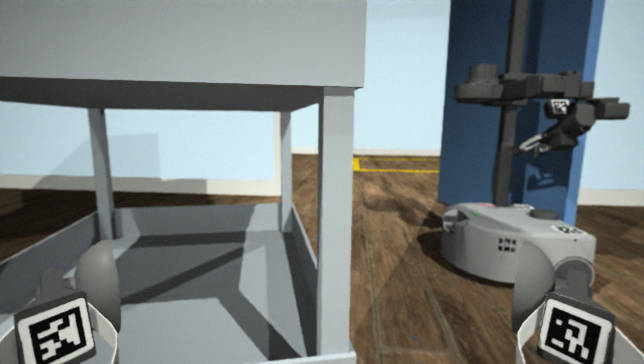

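>>> execute_actions(
  actions=[
    {"r2":{"base":{"translate_m":0.13},"joints":{"arm_m":0.51}}},
  ],
  cameras=[],
)

>>> execute_actions(
  actions=[
    {"r2":{"joints":{"gripper_m":-0.01}}},
  ],
  cameras=[],
)

>>> execute_actions(
  actions=[
    {"r2":{"joints":{"arm_m":0.08}}},
  ],
  cameras=["r2_nav_camera"],
)

>>> execute_actions(
  actions=[
    {"r2":{"base":{"rotate_rad":-0.45},"joints":{"wrist_yaw_rad":1.57}}},
  ],
  cameras=["r1_nav_camera","r2_nav_camera","r2_wrist_camera"],
)

Scene clock: 140.70 s.
r1.base_odometry: x=-1.756 y=+2.536 heading=-2.102 (m, m, rad; r1's odometry frame)
r1.turned_by_wheels: +0.000 (rad since the last result)
r1.turned_by_imu: +0.001 (rad since the last result)
r1.base_tilt: forward=+0.9 right=-2.5 (deg)
r1.lidar_m: 1.87 1.95 0.15 0.19 1.35 1.33 0.73 0.73 0.84 4.81 2.69 1.95
r1.head_depth_mm: 2346 2490 2023 1667 1409 1226 1103 / 722 855 873 1585 1408 1225 - / 752 851 1210 1140 1357 1229 1144 / 788 885 1211 1369 1384 1231 - / 1145 959 1248 1406 1389 1228 - / 1435 991 1249 1393 1420 1233 1089 / 3353 928 1856 1595 1416 1234 1089
r1.base_status: not commanded
r1.joint_positions: lift_m=+0.320 arm_m=+0.001 wrist_yaw_rad=+3.132 wrist_pitch_rad=-0.375 wrist_roll_rad=-0.016 gripper_m=+0.037 head_pan_rad=-2.593 head_tilt_rad=-0.896
r1.joint_status: not commanded
r1.motor_effort: left_wheel=+7(7) right_wheel=-2(2) lift_m=+21(22) arm_m=-1(1) wrist_yaw_rad=+1(0) wrist_pitch_rad=+8(9) wrist_roll_rad=+0(0) gripper_m=-2(0) head_pan_rad=-4(5) head_tilt_rad=-1(1) (%)
r1.hand_pose: x=-0.0191 y=+0.0837 z=+0.3425 quat_wxyz=(+0.134, +0.690, +0.130, +0.700) (m; r1's base frame)
r1.wrist_depth_mm: - - - 503 216 136 99 / - - - 558 224 139 102 / - - - 625 233 144 103 / 890 847 829 702 243 147 105 / 690 679 677 642 228 152 108 / 575 563 - 545 261 156 110 / 486 495 - - 259 150 113
r2.base_odometry: x=-1.002 y=-2.012 heading=-2.181 (m, m, rad; r2's odometry frame)
r2.turned_by_wheels: +0.000 (rad since the last result)
r2.turned_by_imu: +0.001 (rad since the last result)
r2.base_tilt: forward=-0.4 right=+0.2 (deg)
r2.lidar_m: 0.61 2.16 1.70 1.68 1.81 2.70 3.84 3.97 3.14 3.07 0.28 0.31
r2.head_depth_mm: - 637 642 631 560 816 732 / 1805 2720 815 700 963 832 989 / 1770 2037 2102 1090 1215 1239 1135 / 1788 2051 2235 1808 1530 1312 1155 / 1798 2058 2240 1801 1514 1313 1152 / 1808 2086 2245 1793 1515 1302 1150 / 1820 2116 2212 1794 1512 1303 1150
r2.base_status: done
r2.joint_positions: lift_m=+0.250 arm_m=+0.510 wrist_yaw_rad=+1.570 wrist_pitch_rad=-0.023 wrist_roll_rad=+0.003 gripper_m=+0.179 head_pan_rad=+0.008 head_tilt_rad=-0.803
r2.joint_status: all done
r2.motor_effort: left_wheel=+4(10) right_wheel=-4(3) lift_m=+29(29) arm_m=+3(1) wrist_yaw_rad=+2(2) wrist_pitch_rad=+8(8) wrist_roll_rad=+0(0) gripper_m=+1(0) head_pan_rad=-1(1) head_tilt_rad=+1(1) (%)
r2.hand_pose: x=+0.2342 y=-0.6550 z=+0.3585 quat_wxyz=(+0.506, +0.506, -0.495, +0.493) (m; r2's base frame)
r2.wrist_depth_mm: 118 122 127 132 - - 880 / 230 225 220 143 - 895 681 / - - - 147 - - 753 / - - - 150 - - 972 / 690 705 745 155 - 902 879 / 568 574 580 159 882 809 716 / - 440 443 164 685 682 -
pictures: none
No camera images: the call's "cameras" was empty. Leave "cameras" out to get every camera's image.

Scene clock: 143.07 s.
r1.base_odometry: x=-1.756 y=+2.536 heading=-2.102 (m, m, rad; r1's odometry frame)
r1.turned_by_wheels: +0.000 (rad since the last result)
r1.turned_by_imu: +0.000 (rad since the last result)
r1.base_tilt: forward=+0.9 right=-2.5 (deg)
r1.lidar_m: 1.88 1.94 0.15 0.19 1.35 1.33 0.73 0.73 0.84 4.82 2.68 1.95
r1.head_depth_mm: 2350 2474 2029 1664 1416 1225 1105 / 723 848 876 1596 1415 1227 - / 754 852 1208 1144 1358 1228 1144 / 787 884 1206 1371 1388 1231 - / 1148 956 1248 1404 1416 1235 - / 1450 994 1248 1394 1416 1233 1088 / 3376 930 1854 1631 1422 1234 1084
r1.base_status: not commanded
r1.joint_positions: lift_m=+0.320 arm_m=+0.001 wrist_yaw_rad=+3.132 wrist_pitch_rad=-0.375 wrist_roll_rad=-0.016 gripper_m=+0.037 head_pan_rad=-2.593 head_tilt_rad=-0.896
r1.joint_status: not commanded
r1.motor_effort: left_wheel=+7(7) right_wheel=-2(2) lift_m=+21(21) arm_m=-1(1) wrist_yaw_rad=+0(1) wrist_pitch_rad=+8(9) wrist_roll_rad=+0(0) gripper_m=+1(0) head_pan_rad=-5(5) head_tilt_rad=-1(1) (%)
r1.hand_pose: x=-0.0191 y=+0.0837 z=+0.3425 quat_wxyz=(+0.134, +0.690, +0.130, +0.700) (m; r1's base frame)
r1.wrist_depth_mm: - - - 506 215 136 100 / - - - 556 224 140 101 / - - - 625 235 144 103 / 868 864 847 697 245 148 105 / 691 694 682 647 229 152 108 / 564 561 - 543 260 155 110 / 482 496 - - 261 150 113
r2.base_odometry: x=-1.002 y=-2.012 heading=-2.181 (m, m, rad; r2's odometry frame)
r2.turned_by_wheels: +0.000 (rad since the last result)
r2.turned_by_imu: +0.000 (rad since the last result)
r2.base_tilt: forward=-0.5 right=+0.1 (deg)
r2.lidar_m: 0.62 2.15 1.70 1.68 1.81 2.70 3.83 4.00 3.14 3.09 0.27 0.31
r2.head_depth_mm: - 634 641 631 560 818 732 / 1808 2740 816 699 965 834 988 / 1773 2028 2127 1087 1214 1239 1138 / 1782 2048 2224 1811 1521 1314 1155 / 1803 2062 2232 1820 1520 1305 1152 / 1810 2078 2209 1798 1513 1303 1149 / 1832 2102 2215 1798 1511 1308 1142
r2.base_status: not commanded
r2.joint_positions: lift_m=+0.250 arm_m=+0.510 wrist_yaw_rad=+1.556 wrist_pitch_rad=-0.023 wrist_roll_rad=+0.003 gripper_m=-0.009 head_pan_rad=+0.008 head_tilt_rad=-0.803
r2.joint_status: all done
r2.on_its_own: wrist_yaw_rad is at rest, and its effort (+17) is outside its rest range (-12 to +12)
r2.motor_effort: left_wheel=+4(4) right_wheel=-3(4) lift_m=+29(28) arm_m=+2(3) wrist_yaw_rad=+17(17) wrist_pitch_rad=+8(8) wrist_roll_rad=+0(0) gripper_m=-17(99) head_pan_rad=+0(0) head_tilt_rad=+1(1) (%)
r2.hand_pose: x=+0.2342 y=-0.6585 z=+0.3585 quat_wxyz=(+0.509, +0.503, -0.498, +0.490) (m; r2's base frame)
r2.wrist_depth_mm: 117 121 127 132 - - 897 / 230 225 221 142 - 918 694 / - - - 146 - - 779 / - - - 149 - - - / 683 702 737 154 - 835 914 / 574 576 580 157 904 768 728 / 434 439 421 164 648 690 697
pictures: none
No camera images: the call's "cameras" was empty. Leave "cameras" out to get every camera's image.

Scene clock: 147.43 s.
r1.base_odometry: x=-1.756 y=+2.536 heading=-2.102 (m, m, rad; r1's odometry frame)
r1.turned_by_wheels: +0.000 (rad since the last result)
r1.turned_by_imu: +0.001 (rad since the last result)
r1.base_tilt: forward=+0.8 right=-2.5 (deg)
r1.lidar_m: 1.88 1.95 0.15 0.19 1.36 1.33 0.85 0.80 4.02 4.83 2.69 1.95
r1.head_depth_mm: 780 890 1294 1579 1411 1229 1102 / 847 897 1204 1472 1410 1230 - / 983 980 1280 1402 1387 1228 1145 / 1245 1129 1376 1549 1414 1224 - / 2837 1616 1761 1631 1415 1232 - / 3173 1718 1784 1670 1415 1231 1091 / 3361 2600 2021 1670 1428 1231 1087
r1.base_status: not commanded
r1.joint_positions: lift_m=+0.320 arm_m=+0.001 wrist_yaw_rad=+3.132 wrist_pitch_rad=-0.375 wrist_roll_rad=-0.016 gripper_m=+0.037 head_pan_rad=-2.593 head_tilt_rad=-0.896
r1.joint_status: not commanded
r1.motor_effort: left_wheel=+7(7) right_wheel=-2(2) lift_m=+21(22) arm_m=-1(1) wrist_yaw_rad=+0(0) wrist_pitch_rad=+9(8) wrist_roll_rad=+0(0) gripper_m=-1(0) head_pan_rad=-5(5) head_tilt_rad=-2(2) (%)
r1.hand_pose: x=-0.0191 y=+0.0837 z=+0.3425 quat_wxyz=(+0.134, +0.690, +0.130, +0.700) (m; r1's base frame)
r1.wrist_depth_mm: - - - 506 216 136 100 / - - - 557 224 140 101 / - - - 615 234 144 103 / 887 863 865 702 242 147 106 / 691 680 686 642 229 152 108 / 569 569 - 554 261 156 110 / 488 493 - - 260 150 113
r2.base_odometry: x=-1.002 y=-2.012 heading=-2.181 (m, m, rad; r2's odometry frame)
r2.turned_by_wheels: +0.000 (rad since the last result)
r2.turned_by_imu: +0.000 (rad since the last result)
r2.base_tilt: forward=-0.3 right=+0.1 (deg)
r2.lidar_m: 0.32 0.42 1.71 1.68 1.81 2.70 3.83 3.99 3.13 3.09 0.33 0.31
r2.head_depth_mm: 699 532 610 694 582 470 764 / 694 553 620 674 581 512 810 / 1685 580 667 690 540 783 1023 / 1753 641 747 688 522 826 1095 / 1809 2075 2168 683 540 876 1133 / 1818 2085 2218 647 584 1251 1151 / 1840 2105 2207 1794 1416 1300 1147
r2.base_status: not commanded
r2.joint_positions: lift_m=+0.250 arm_m=+0.080 wrist_yaw_rad=+1.503 wrist_pitch_rad=-0.027 wrist_roll_rad=+0.003 gripper_m=-0.009 head_pan_rad=+0.008 head_tilt_rad=-0.803
r2.joint_status: all done
r2.on_its_own: wrist_yaw_rad is held at +1.523, not at your +1.570, by its stall guard, which is not easing now; wrist_yaw_rad is at rest, and its effort (+24) is outside its rest range (-12 to +12)
r2.motor_effort: left_wheel=-2(15) right_wheel=+3(19) lift_m=+29(29) arm_m=-4(7) wrist_yaw_rad=+24(55) wrist_pitch_rad=+9(9) wrist_roll_rad=+0(1) gripper_m=-15(22) head_pan_rad=+0(0) head_tilt_rad=+1(1) (%)
r2.hand_pose: x=+0.2335 y=-0.2428 z=+0.3577 quat_wxyz=(+0.523, +0.490, -0.511, +0.475) (m; r2's base frame)
r2.wrist_depth_mm: 195 176 156 141 278 - - / 236 229 223 152 392 - - / - - - 157 - - - / - - - 161 - - - / - - 770 164 771 - 969 / 481 540 577 - 794 908 859 / 429 439 418 175 646 694 686
pictures: r2_nav_camera (sideways: a quarter turn counterclockwise sets it upright)
camera_calibration (this result's frames):
r2_nav_camera: T_world_to_cam=[[0.750064, 0.026756, 0.660824, -0.820651], [0.00290797, -0.999305, 0.0371601, 0.00312981], [0.661359, -0.0259508, -0.74962, 0.931512], [0, 0, 0, 1]] pos_world=[-0.000531972, 0.0492585, 1.24047]
Images, in order (width x height): r2_nav_camera 672x504.

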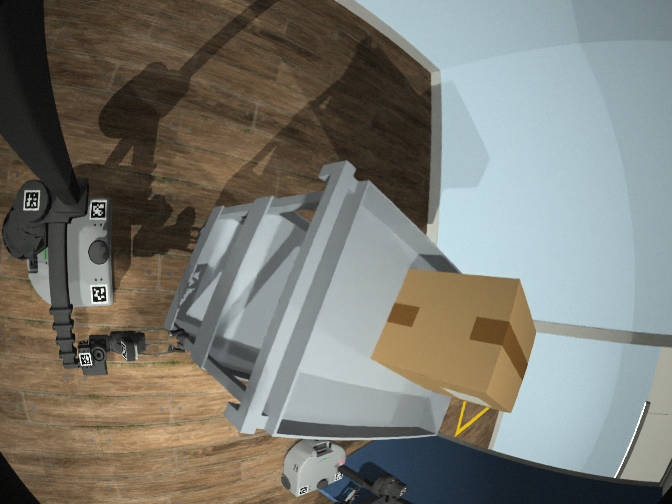

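Scene clock: 149.10 s.
r1.base_odometry: x=-1.756 y=+2.536 heading=-2.102 (m, m, rad; r1's odometry frame)
r1.turned_by_wheels: +0.000 (rad since the last result)
r1.turned_by_imu: +0.000 (rad since the last result)
r1.base_tilt: forward=+0.8 right=-2.5 (deg)
r1.lidar_m: 1.88 1.95 0.15 0.19 1.35 1.33 0.85 0.80 4.02 4.82 2.69 1.95
r1.head_depth_mm: 780 893 1292 1590 1409 1230 1108 / 845 896 1178 1466 1415 1228 - / 987 977 1281 1396 1386 1228 1143 / 1239 1130 1373 1549 1418 1229 - / 1365 1647 1827 1626 1411 1230 - / 3220 2417 1852 1664 1420 1229 1090 / 3348 2594 2034 1667 1409 1229 1088
r1.base_status: not commanded
r1.joint_positions: lift_m=+0.320 arm_m=+0.001 wrist_yaw_rad=+3.132 wrist_pitch_rad=-0.375 wrist_roll_rad=-0.016 gripper_m=+0.037 head_pan_rad=-2.593 head_tilt_rad=-0.896
r1.joint_status: not commanded
r1.motor_effort: left_wheel=+7(7) right_wheel=-1(2) lift_m=+21(21) arm_m=-1(1) wrist_yaw_rad=+1(0) wrist_pitch_rad=+9(8) wrist_roll_rad=+0(0) gripper_m=+1(1) head_pan_rad=-5(5) head_tilt_rad=-2(2) (%)
r1.hand_pose: x=-0.0191 y=+0.0837 z=+0.3425 quat_wxyz=(+0.134, +0.690, +0.130, +0.700) (m; r1's base frame)
r1.wrist_depth_mm: - - - 505 214 136 99 / - - - 568 223 140 101 / - - - 619 234 144 103 / 882 867 840 704 243 148 105 / 711 669 682 650 230 152 107 / 566 565 - 550 262 156 110 / 487 493 - - 262 150 114
r2.base_odometry: x=-1.002 y=-2.012 heading=-2.631 (m, m, rad; r2's odometry frame)
r2.turned_by_wheels: -0.450 (rad since the last result)
r2.turned_by_imu: -0.457 (rad since the last result)
r2.base_tilt: forward=-0.4 right=+0.1 (deg)
r2.lidar_m: 0.31 0.33 0.45 1.69 1.68 1.87 2.96 3.83 3.80 3.11 3.08 0.32
r2.head_depth_mm: 1674 1753 1865 1732 1538 1321 1161 / 1886 2057 2192 1781 594 1271 1167 / - 2394 855 671 579 727 1121 / - 960 849 687 577 759 1076 / 676 556 652 684 575 753 1073 / 668 540 630 683 573 747 1067 / 662 544 640 679 572 793 1066
r2.base_status: done
r2.joint_positions: lift_m=+0.250 arm_m=+0.080 wrist_yaw_rad=+1.568 wrist_pitch_rad=-0.025 wrist_roll_rad=+0.003 gripper_m=-0.010 head_pan_rad=+0.008 head_tilt_rad=-0.803
r2.joint_status: all done
r2.motor_effort: left_wheel=+4(13) right_wheel=-3(9) lift_m=+29(29) arm_m=-3(4) wrist_yaw_rad=+2(33) wrist_pitch_rad=+9(9) wrist_roll_rad=+0(0) gripper_m=-6(15) head_pan_rad=+0(0) head_tilt_rad=+1(1) (%)
r2.hand_pose: x=+0.2342 y=-0.2260 z=+0.3581 quat_wxyz=(+0.506, +0.506, -0.495, +0.492) (m; r2's base frame)
r2.wrist_depth_mm: 215 215 357 - - - - / 229 224 412 - - - - / - 240 - - - - - / - 806 - - - - - / 752 704 770 - - - - / 569 510 546 - 911 904 900 / 437 417 426 647 687 688 685
pictures: r1_nav_camera (sideways: a quarter turn counterclockwise sets it upright), r2_nav_camera (sideways: a quarter turn counterclockwise sets it upright), r2_wrist_camera
camera_calibration (this result's frames):
r1_nav_camera: T_world_to_cam=[[-0.645899, -0.404213, 0.647631, -0.796628], [-0.539723, 0.841743, -0.0129134, 0.0738023], [-0.539919, -0.357882, -0.761845, 0.954276], [0, 0, 0, 1]] pos_world=[0.040523, -0.042612, 1.24388]
r2_nav_camera: T_world_to_cam=[[0.750061, 0.0267559, 0.660827, -0.820656], [0.0029077, -0.999305, 0.0371601, 0.00312985], [0.661362, -0.0259508, -0.749617, 0.931508], [0, 0, 0, 1]] pos_world=[-0.000531685, 0.0492585, 1.24047]
r2_wrist_camera: T_world_to_cam=[[-0.0112023, -0.999774, 0.0180618, -0.229852], [-0.14404, -0.0162611, -0.989438, 0.433106], [0.989508, -0.0136856, -0.143826, -0.0182194], [0, 0, 0, 1]] pos_world=[0.0778381, -0.223007, 0.430063]
Images, in order (width x height): r1_nav_camera 672x504, r2_nav_camera 672x504, r2_wrist_camera 644x364.

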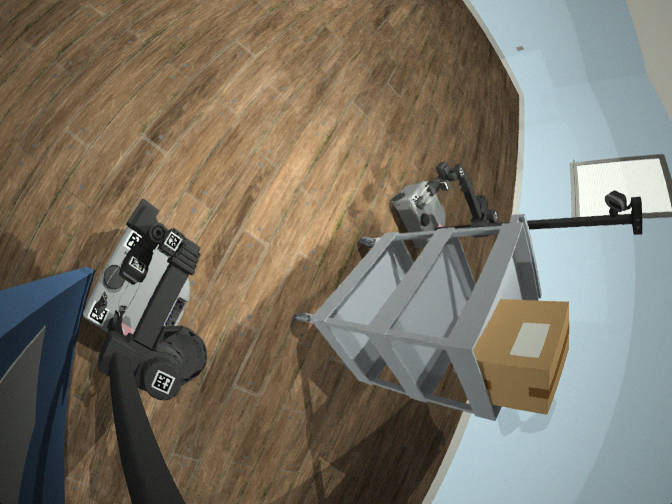

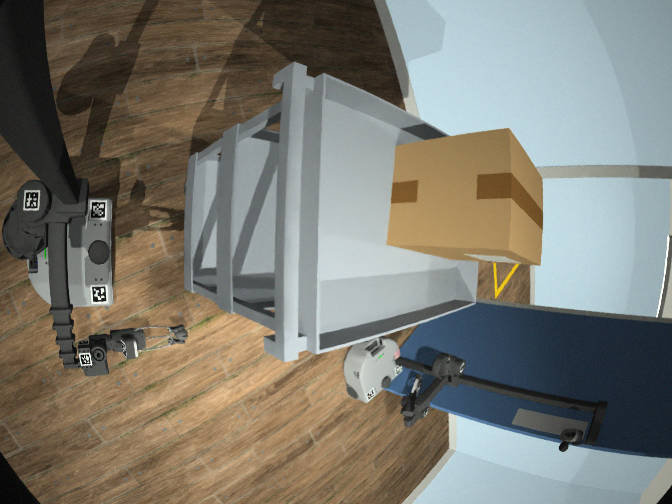

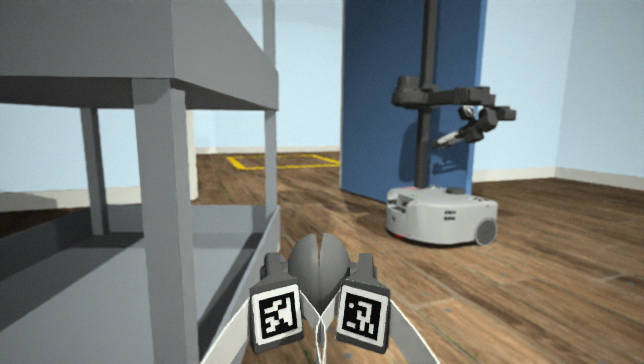

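>>> execute_actions(
  actions=[
    {"r2":{"base":{"rotate_rad":-0.8},"joints":{"arm_m":0,"lift_m":0.1,"gripper_m":0.12}}},
  ],
  cameras=[],
)

>>> execute_actions(
  actions=[
    {"r2":{"base":{"translate_m":-0.38}}},
  ],
  cameras=[],
)

>>> execute_actions(
  actions=[
    {"r2":{"base":{"rotate_rad":0.75}}},
  ],
  cameras=[],
)

>>> execute_actions(
  actions=[
    {"r2":{"base":{"translate_m":0.7}}},
  ],
  cameras=["r2_nav_camera","r2_wrist_camera"],
)

Scene clock: 155.57 s.
r1.base_odometry: x=-1.756 y=+2.536 heading=-2.102 (m, m, rad; r1's odometry frame)
r1.turned_by_wheels: +0.000 (rad since the last result)
r1.turned_by_imu: +0.001 (rad since the last result)
r1.base_tilt: forward=+0.8 right=-2.4 (deg)
r1.lidar_m: 1.87 1.94 0.15 0.19 1.35 1.33 0.85 0.80 1.57 4.83 2.68 1.95
r1.head_depth_mm: 780 894 1297 1586 1417 1226 1102 / 847 898 1174 1475 1415 1224 - / 988 981 1287 1403 1384 1229 1144 / 1244 1129 1374 1551 1412 1230 - / 1303 1566 1808 1629 1414 1228 - / 3172 2590 1892 1665 1422 1228 1089 / 3402 2598 2040 1669 1417 1234 1086
r1.base_status: not commanded
r1.joint_positions: lift_m=+0.320 arm_m=+0.001 wrist_yaw_rad=+3.132 wrist_pitch_rad=-0.375 wrist_roll_rad=-0.016 gripper_m=+0.037 head_pan_rad=-2.593 head_tilt_rad=-0.896
r1.joint_status: not commanded
r1.motor_effort: left_wheel=+7(7) right_wheel=-2(2) lift_m=+21(21) arm_m=-1(1) wrist_yaw_rad=+1(0) wrist_pitch_rad=+8(8) wrist_roll_rad=+0(0) gripper_m=+0(1) head_pan_rad=-5(5) head_tilt_rad=-2(1) (%)
r1.hand_pose: x=-0.0191 y=+0.0837 z=+0.3425 quat_wxyz=(+0.134, +0.690, +0.130, +0.700) (m; r1's base frame)
r1.wrist_depth_mm: - - - 505 215 136 100 / - - - 555 224 140 102 / - - - 623 235 143 103 / 878 869 856 697 244 148 106 / 690 683 677 648 229 152 107 / 573 558 - 547 261 155 110 / 483 491 - - 260 151 113
r2.base_odometry: x=-1.002 y=-2.012 heading=+2.853 (m, m, rad; r2's odometry frame)
r2.turned_by_wheels: -0.800 (rad since the last result)
r2.turned_by_imu: -0.812 (rad since the last result)
r2.base_tilt: forward=-0.4 right=+0.2 (deg)
r2.lidar_m: 3.14 0.31 0.31 0.36 1.80 1.68 1.71 2.18 3.82 3.90 3.32 3.09
r2.head_depth_mm: 2691 2876 2273 1833 1544 1324 1161 / 2825 2945 2251 1831 1538 1319 1159 / 2929 2960 2248 1824 1537 1323 1160 / 3040 2933 2255 1811 1530 1315 1154 / 3182 2914 2248 1812 1515 1314 1152 / 3206 2916 2140 1784 1510 1259 995 / 2798 1683 1810 1706 1472 501 749
r2.base_status: done
r2.joint_positions: lift_m=+0.100 arm_m=+0.000 wrist_yaw_rad=+1.569 wrist_pitch_rad=-0.024 wrist_roll_rad=+0.003 gripper_m=+0.120 head_pan_rad=+0.008 head_tilt_rad=-0.803
r2.joint_status: all done
r2.motor_effort: left_wheel=+4(11) right_wheel=-3(8) lift_m=+23(25) arm_m=-3(6) wrist_yaw_rad=+1(2) wrist_pitch_rad=+8(8) wrist_roll_rad=+0(0) gripper_m=+0(93) head_pan_rad=-1(1) head_tilt_rad=+1(1) (%)
r2.hand_pose: x=+0.2342 y=-0.1459 z=+0.2087 quat_wxyz=(+0.506, +0.506, -0.495, +0.493) (m; r2's base frame)
r2.wrist_depth_mm: - - - - - - - / - - - - - - - / - - - - - - - / - - - - - - - / 828 837 839 851 871 867 877 / 572 611 577 589 583 643 585 / 438 - 441 440 445 - 448
pictures: none
No camera images: the call's "cameras" was empty. Leave "cameras" out to get every camera's image.

Scene clock: 160.50 s.
r1.base_odometry: x=-1.756 y=+2.536 heading=-2.102 (m, m, rad; r1's odometry frame)
r1.turned_by_wheels: +0.000 (rad since the last result)
r1.turned_by_imu: +0.001 (rad since the last result)
r1.base_tilt: forward=+0.9 right=-2.5 (deg)
r1.lidar_m: 1.87 1.95 0.15 0.19 1.35 1.33 0.85 0.80 4.01 4.83 2.69 1.95
r1.head_depth_mm: 779 892 1294 1580 1415 1226 1104 / 847 898 1173 1473 1415 1230 - / 988 982 1281 1404 1388 1230 1145 / 1240 1125 1375 1548 1416 1231 - / 1619 2018 1911 1626 1417 1230 - / 3190 2589 2018 1657 1415 1229 1085 / 3377 2580 2026 1667 1418 1228 1088
r1.base_status: not commanded
r1.joint_positions: lift_m=+0.320 arm_m=+0.001 wrist_yaw_rad=+3.132 wrist_pitch_rad=-0.375 wrist_roll_rad=-0.016 gripper_m=+0.037 head_pan_rad=-2.593 head_tilt_rad=-0.896
r1.joint_status: not commanded
r1.motor_effort: left_wheel=+7(7) right_wheel=-2(2) lift_m=+22(21) arm_m=-1(1) wrist_yaw_rad=+0(1) wrist_pitch_rad=+9(9) wrist_roll_rad=+0(0) gripper_m=-1(1) head_pan_rad=-5(5) head_tilt_rad=-2(1) (%)
r1.hand_pose: x=-0.0191 y=+0.0837 z=+0.3425 quat_wxyz=(+0.134, +0.690, +0.130, +0.700) (m; r1's base frame)
r1.wrist_depth_mm: - - - 505 215 136 100 / - - - 557 223 139 101 / - - - 621 233 144 103 / 864 872 856 702 245 148 106 / 695 689 675 648 231 152 108 / 569 558 - 556 262 156 110 / 483 499 - - 261 151 113
r2.base_odometry: x=-0.638 y=-2.120 heading=+2.853 (m, m, rad; r2's odometry frame)
r2.turned_by_wheels: +0.000 (rad since the last result)
r2.turned_by_imu: -0.001 (rad since the last result)
r2.base_tilt: forward=-0.5 right=+0.2 (deg)
r2.lidar_m: 0.68 0.58 0.58 2.12 1.43 1.33 1.36 1.72 3.67 3.75 3.70 3.44
r2.head_depth_mm: 3006 2997 2277 1829 1538 1325 1167 / 3136 3003 2263 1834 1527 1326 1160 / 3236 2950 2255 1819 1534 1313 1158 / 3374 2947 2242 1809 1518 1316 1155 / 3534 2944 2238 1800 1529 1313 1150 / 3505 2644 775 1060 1248 1280 1145 / 1829 1952 807 1099 992 1193 1147
r2.base_status: done
r2.joint_positions: lift_m=+0.100 arm_m=+0.000 wrist_yaw_rad=+1.569 wrist_pitch_rad=-0.024 wrist_roll_rad=+0.003 gripper_m=+0.120 head_pan_rad=+0.008 head_tilt_rad=-0.803
r2.joint_status: not commanded
r2.motor_effort: left_wheel=+5(7) right_wheel=-4(8) lift_m=+23(23) arm_m=-3(3) wrist_yaw_rad=+0(2) wrist_pitch_rad=+8(8) wrist_roll_rad=+0(0) gripper_m=+0(1) head_pan_rad=+0(0) head_tilt_rad=+1(1) (%)
r2.hand_pose: x=+0.2342 y=-0.1459 z=+0.2087 quat_wxyz=(+0.506, +0.506, -0.495, +0.493) (m; r2's base frame)
r2.wrist_depth_mm: 652 - - - - - - / - - - - - - - / - - - - - - - / 495 584 - - - - - / 759 683 845 867 882 866 879 / 574 611 580 579 586 639 593 / 442 - 437 442 448 - 451
pictures: none
No camera images: the call's "cameras" was empty. Leave "cameras" out to get every camera's image.

Scene clock: 162.67 s.
r1.base_odometry: x=-1.756 y=+2.536 heading=-2.102 (m, m, rad; r1's odometry frame)
r1.turned_by_wheels: +0.000 (rad since the last result)
r1.turned_by_imu: +0.000 (rad since the last result)
r1.base_tilt: forward=+0.9 right=-2.5 (deg)
r1.lidar_m: 1.88 1.95 0.15 0.19 1.36 1.33 0.85 0.79 4.04 4.82 2.68 1.95
r1.head_depth_mm: 780 890 1298 1584 1415 1228 1105 / 847 895 1176 1472 1414 1229 - / 987 981 1283 1402 1388 1231 1143 / 1239 1134 1371 1556 1419 1224 - / 1680 1891 1874 1627 1416 1229 - / 3210 2586 2023 1674 1419 1229 1087 / 3353 2605 2031 1672 1416 1228 1085
r1.base_status: not commanded
r1.joint_positions: lift_m=+0.320 arm_m=+0.001 wrist_yaw_rad=+3.132 wrist_pitch_rad=-0.375 wrist_roll_rad=-0.016 gripper_m=+0.037 head_pan_rad=-2.593 head_tilt_rad=-0.896
r1.joint_status: not commanded
r1.motor_effort: left_wheel=+7(7) right_wheel=-1(1) lift_m=+21(21) arm_m=-1(1) wrist_yaw_rad=+0(0) wrist_pitch_rad=+9(9) wrist_roll_rad=+0(0) gripper_m=-2(0) head_pan_rad=-4(4) head_tilt_rad=-2(1) (%)
r1.hand_pose: x=-0.0191 y=+0.0837 z=+0.3425 quat_wxyz=(+0.134, +0.690, +0.130, +0.700) (m; r1's base frame)
r1.wrist_depth_mm: - - - 505 215 136 99 / - - - 563 224 140 102 / - - - 615 235 144 103 / 856 864 823 696 244 148 106 / 677 686 688 647 229 152 108 / 572 570 - 550 262 156 110 / 488 499 - - 260 151 114
r2.base_odometry: x=-0.638 y=-2.120 heading=-2.680 (m, m, rad; r2's odometry frame)
r2.turned_by_wheels: +0.750 (rad since the last result)
r2.turned_by_imu: +0.762 (rad since the last result)
r2.base_tilt: forward=-0.4 right=+0.3 (deg)
r2.lidar_m: 0.58 2.15 1.69 1.35 1.34 1.45 2.19 3.68 4.00 3.51 3.47 0.61
r2.head_depth_mm: 2008 1087 860 1011 1437 1323 1162 / 849 1032 854 1090 1243 1289 1162 / 750 827 850 1089 1262 1271 1158 / 755 831 846 1082 1032 1265 1154 / 3727 1055 845 849 1283 1283 1158 / 1957 2215 2237 1800 1516 1306 1149 / 1880 2120 2213 1792 1507 1299 1150
r2.base_status: done
r2.joint_positions: lift_m=+0.100 arm_m=+0.000 wrist_yaw_rad=+1.569 wrist_pitch_rad=-0.024 wrist_roll_rad=+0.003 gripper_m=+0.120 head_pan_rad=+0.008 head_tilt_rad=-0.803
r2.joint_status: not commanded
r2.motor_effort: left_wheel=-4(10) right_wheel=+4(10) lift_m=+23(23) arm_m=-3(3) wrist_yaw_rad=+2(1) wrist_pitch_rad=+8(8) wrist_roll_rad=-1(0) gripper_m=+1(0) head_pan_rad=-1(0) head_tilt_rad=+1(1) (%)
r2.hand_pose: x=+0.2342 y=-0.1459 z=+0.2087 quat_wxyz=(+0.506, +0.506, -0.495, +0.493) (m; r2's base frame)
r2.wrist_depth_mm: - - 635 624 619 - - / - - - - - - - / - - - - - - - / - - 495 512 524 - - / 821 839 540 777 599 878 876 / 573 617 542 583 586 630 593 / 439 - 441 442 445 - 449
pictures: none
No camera images: the call's "cameras" was empty. Leave "cameras" out to get every camera's image.

Scene clock: 170.70 s.
r1.base_odometry: x=-1.756 y=+2.536 heading=-2.102 (m, m, rad; r1's odometry frame)
r1.turned_by_wheels: +0.000 (rad since the last result)
r1.turned_by_imu: +0.001 (rad since the last result)
r1.base_tilt: forward=+0.8 right=-2.4 (deg)
r1.lidar_m: 1.88 1.94 0.15 0.19 1.35 1.34 0.68 0.81 3.99 4.82 2.69 1.95
r1.head_depth_mm: 2360 993 1171 1084 1256 1226 1105 / 2398 992 1242 1371 1336 1231 - / 2697 955 1229 1430 1413 1229 1146 / 2890 2480 1735 1664 1406 1231 - / 3097 2591 2027 1674 1419 1221 - / 3222 2576 2028 1675 1413 1234 1088 / 3378 2575 2038 1665 1418 1230 1086
r1.base_status: not commanded
r1.joint_positions: lift_m=+0.320 arm_m=+0.001 wrist_yaw_rad=+3.132 wrist_pitch_rad=-0.375 wrist_roll_rad=-0.016 gripper_m=+0.037 head_pan_rad=-2.593 head_tilt_rad=-0.896
r1.joint_status: not commanded
r1.motor_effort: left_wheel=+7(7) right_wheel=-2(1) lift_m=+21(22) arm_m=-1(1) wrist_yaw_rad=+1(0) wrist_pitch_rad=+9(9) wrist_roll_rad=+0(0) gripper_m=+0(1) head_pan_rad=-4(4) head_tilt_rad=-1(1) (%)
r1.hand_pose: x=-0.0191 y=+0.0837 z=+0.3425 quat_wxyz=(+0.134, +0.690, +0.130, +0.700) (m; r1's base frame)
r1.wrist_depth_mm: - - - 512 215 136 99 / - - - 561 222 140 102 / - - - 626 235 143 103 / 877 868 837 715 244 148 105 / 696 683 675 632 230 152 108 / 570 567 - 543 261 155 110 / 484 498 - - 262 151 113
r2.base_odometry: x=-1.265 y=-2.431 heading=-2.681 (m, m, rad; r2's odometry frame)
r2.turned_by_wheels: +0.000 (rad since the last result)
r2.turned_by_imu: +0.004 (rad since the last result)
r2.base_tilt: forward=-0.3 right=+0.2 (deg)
r2.lidar_m: 0.24 0.24 1.64 1.62 1.61 1.75 2.66 4.33 4.00 3.27 0.36 0.25
r2.head_depth_mm: 1610 1718 821 694 584 460 904 / - 502 564 673 582 450 927 / 689 503 551 644 580 458 756 / 681 498 554 648 578 469 752 / 678 497 556 650 576 461 740 / 3925 1453 814 664 561 448 715 / 1291 1454 1663 1797 1516 1281 1127
r2.base_status: done
r2.joint_positions: lift_m=+0.100 arm_m=+0.000 wrist_yaw_rad=+1.627 wrist_pitch_rad=-0.025 wrist_roll_rad=+0.003 gripper_m=+0.120 head_pan_rad=+0.008 head_tilt_rad=-0.803
r2.joint_status: not commanded
r2.on_its_own: wrist_yaw_rad is held at +1.614, not at your +1.570, by its stall guard, which is not easing now; wrist_yaw_rad is at rest, and its effort (-14) is outside its rest range (-12 to +12)
r2.motor_effort: left_wheel=-1(10) right_wheel=+5(27) lift_m=+23(23) arm_m=-2(3) wrist_yaw_rad=-14(30) wrist_pitch_rad=+9(9) wrist_roll_rad=+0(0) gripper_m=-3(6) head_pan_rad=+0(0) head_tilt_rad=+1(1) (%)
r2.hand_pose: x=+0.2338 y=-0.1310 z=+0.2083 quat_wxyz=(+0.492, +0.521, -0.480, +0.507) (m; r2's base frame)
r2.wrist_depth_mm: - - 638 624 625 - 846 / - - - - - - 978 / - - - - - - - / - 500 714 731 618 457 779 / 171 172 174 176 177 179 181 / 174 - 177 178 180 181 183 / 177 182 182 183 186 - 188
pictures: r2_nav_camera (sideways: a quarter turn counterclockwise sets it upright), r2_wrist_camera
camera_calibration (this result's frames):
r2_nav_camera: T_world_to_cam=[[0.75003, 0.0267558, 0.660863, -0.820701], [0.0029061, -0.999305, 0.0371598, 0.00313018], [0.661398, -0.0259504, -0.749586, 0.931467], [0, 0, 0, 1]] pos_world=[-0.000528815, 0.0492585, 1.24047]
r2_wrist_camera: T_world_to_cam=[[0.0471781, -0.998723, 0.0180633, -0.145659], [-0.143079, -0.0246535, -0.989404, 0.285056], [0.988586, 0.0440938, -0.144059, -0.0302321], [0, 0, 0, 1]] pos_world=[0.0775446, -0.137113, 0.280312]
Images, in order (width x height): r2_nav_camera 672x504, r2_wrist_camera 644x364.

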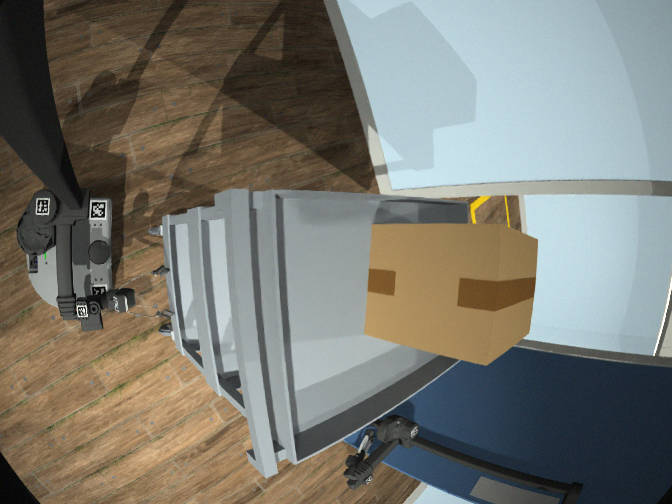

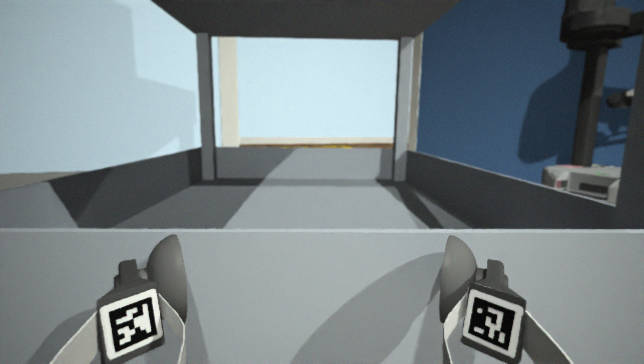

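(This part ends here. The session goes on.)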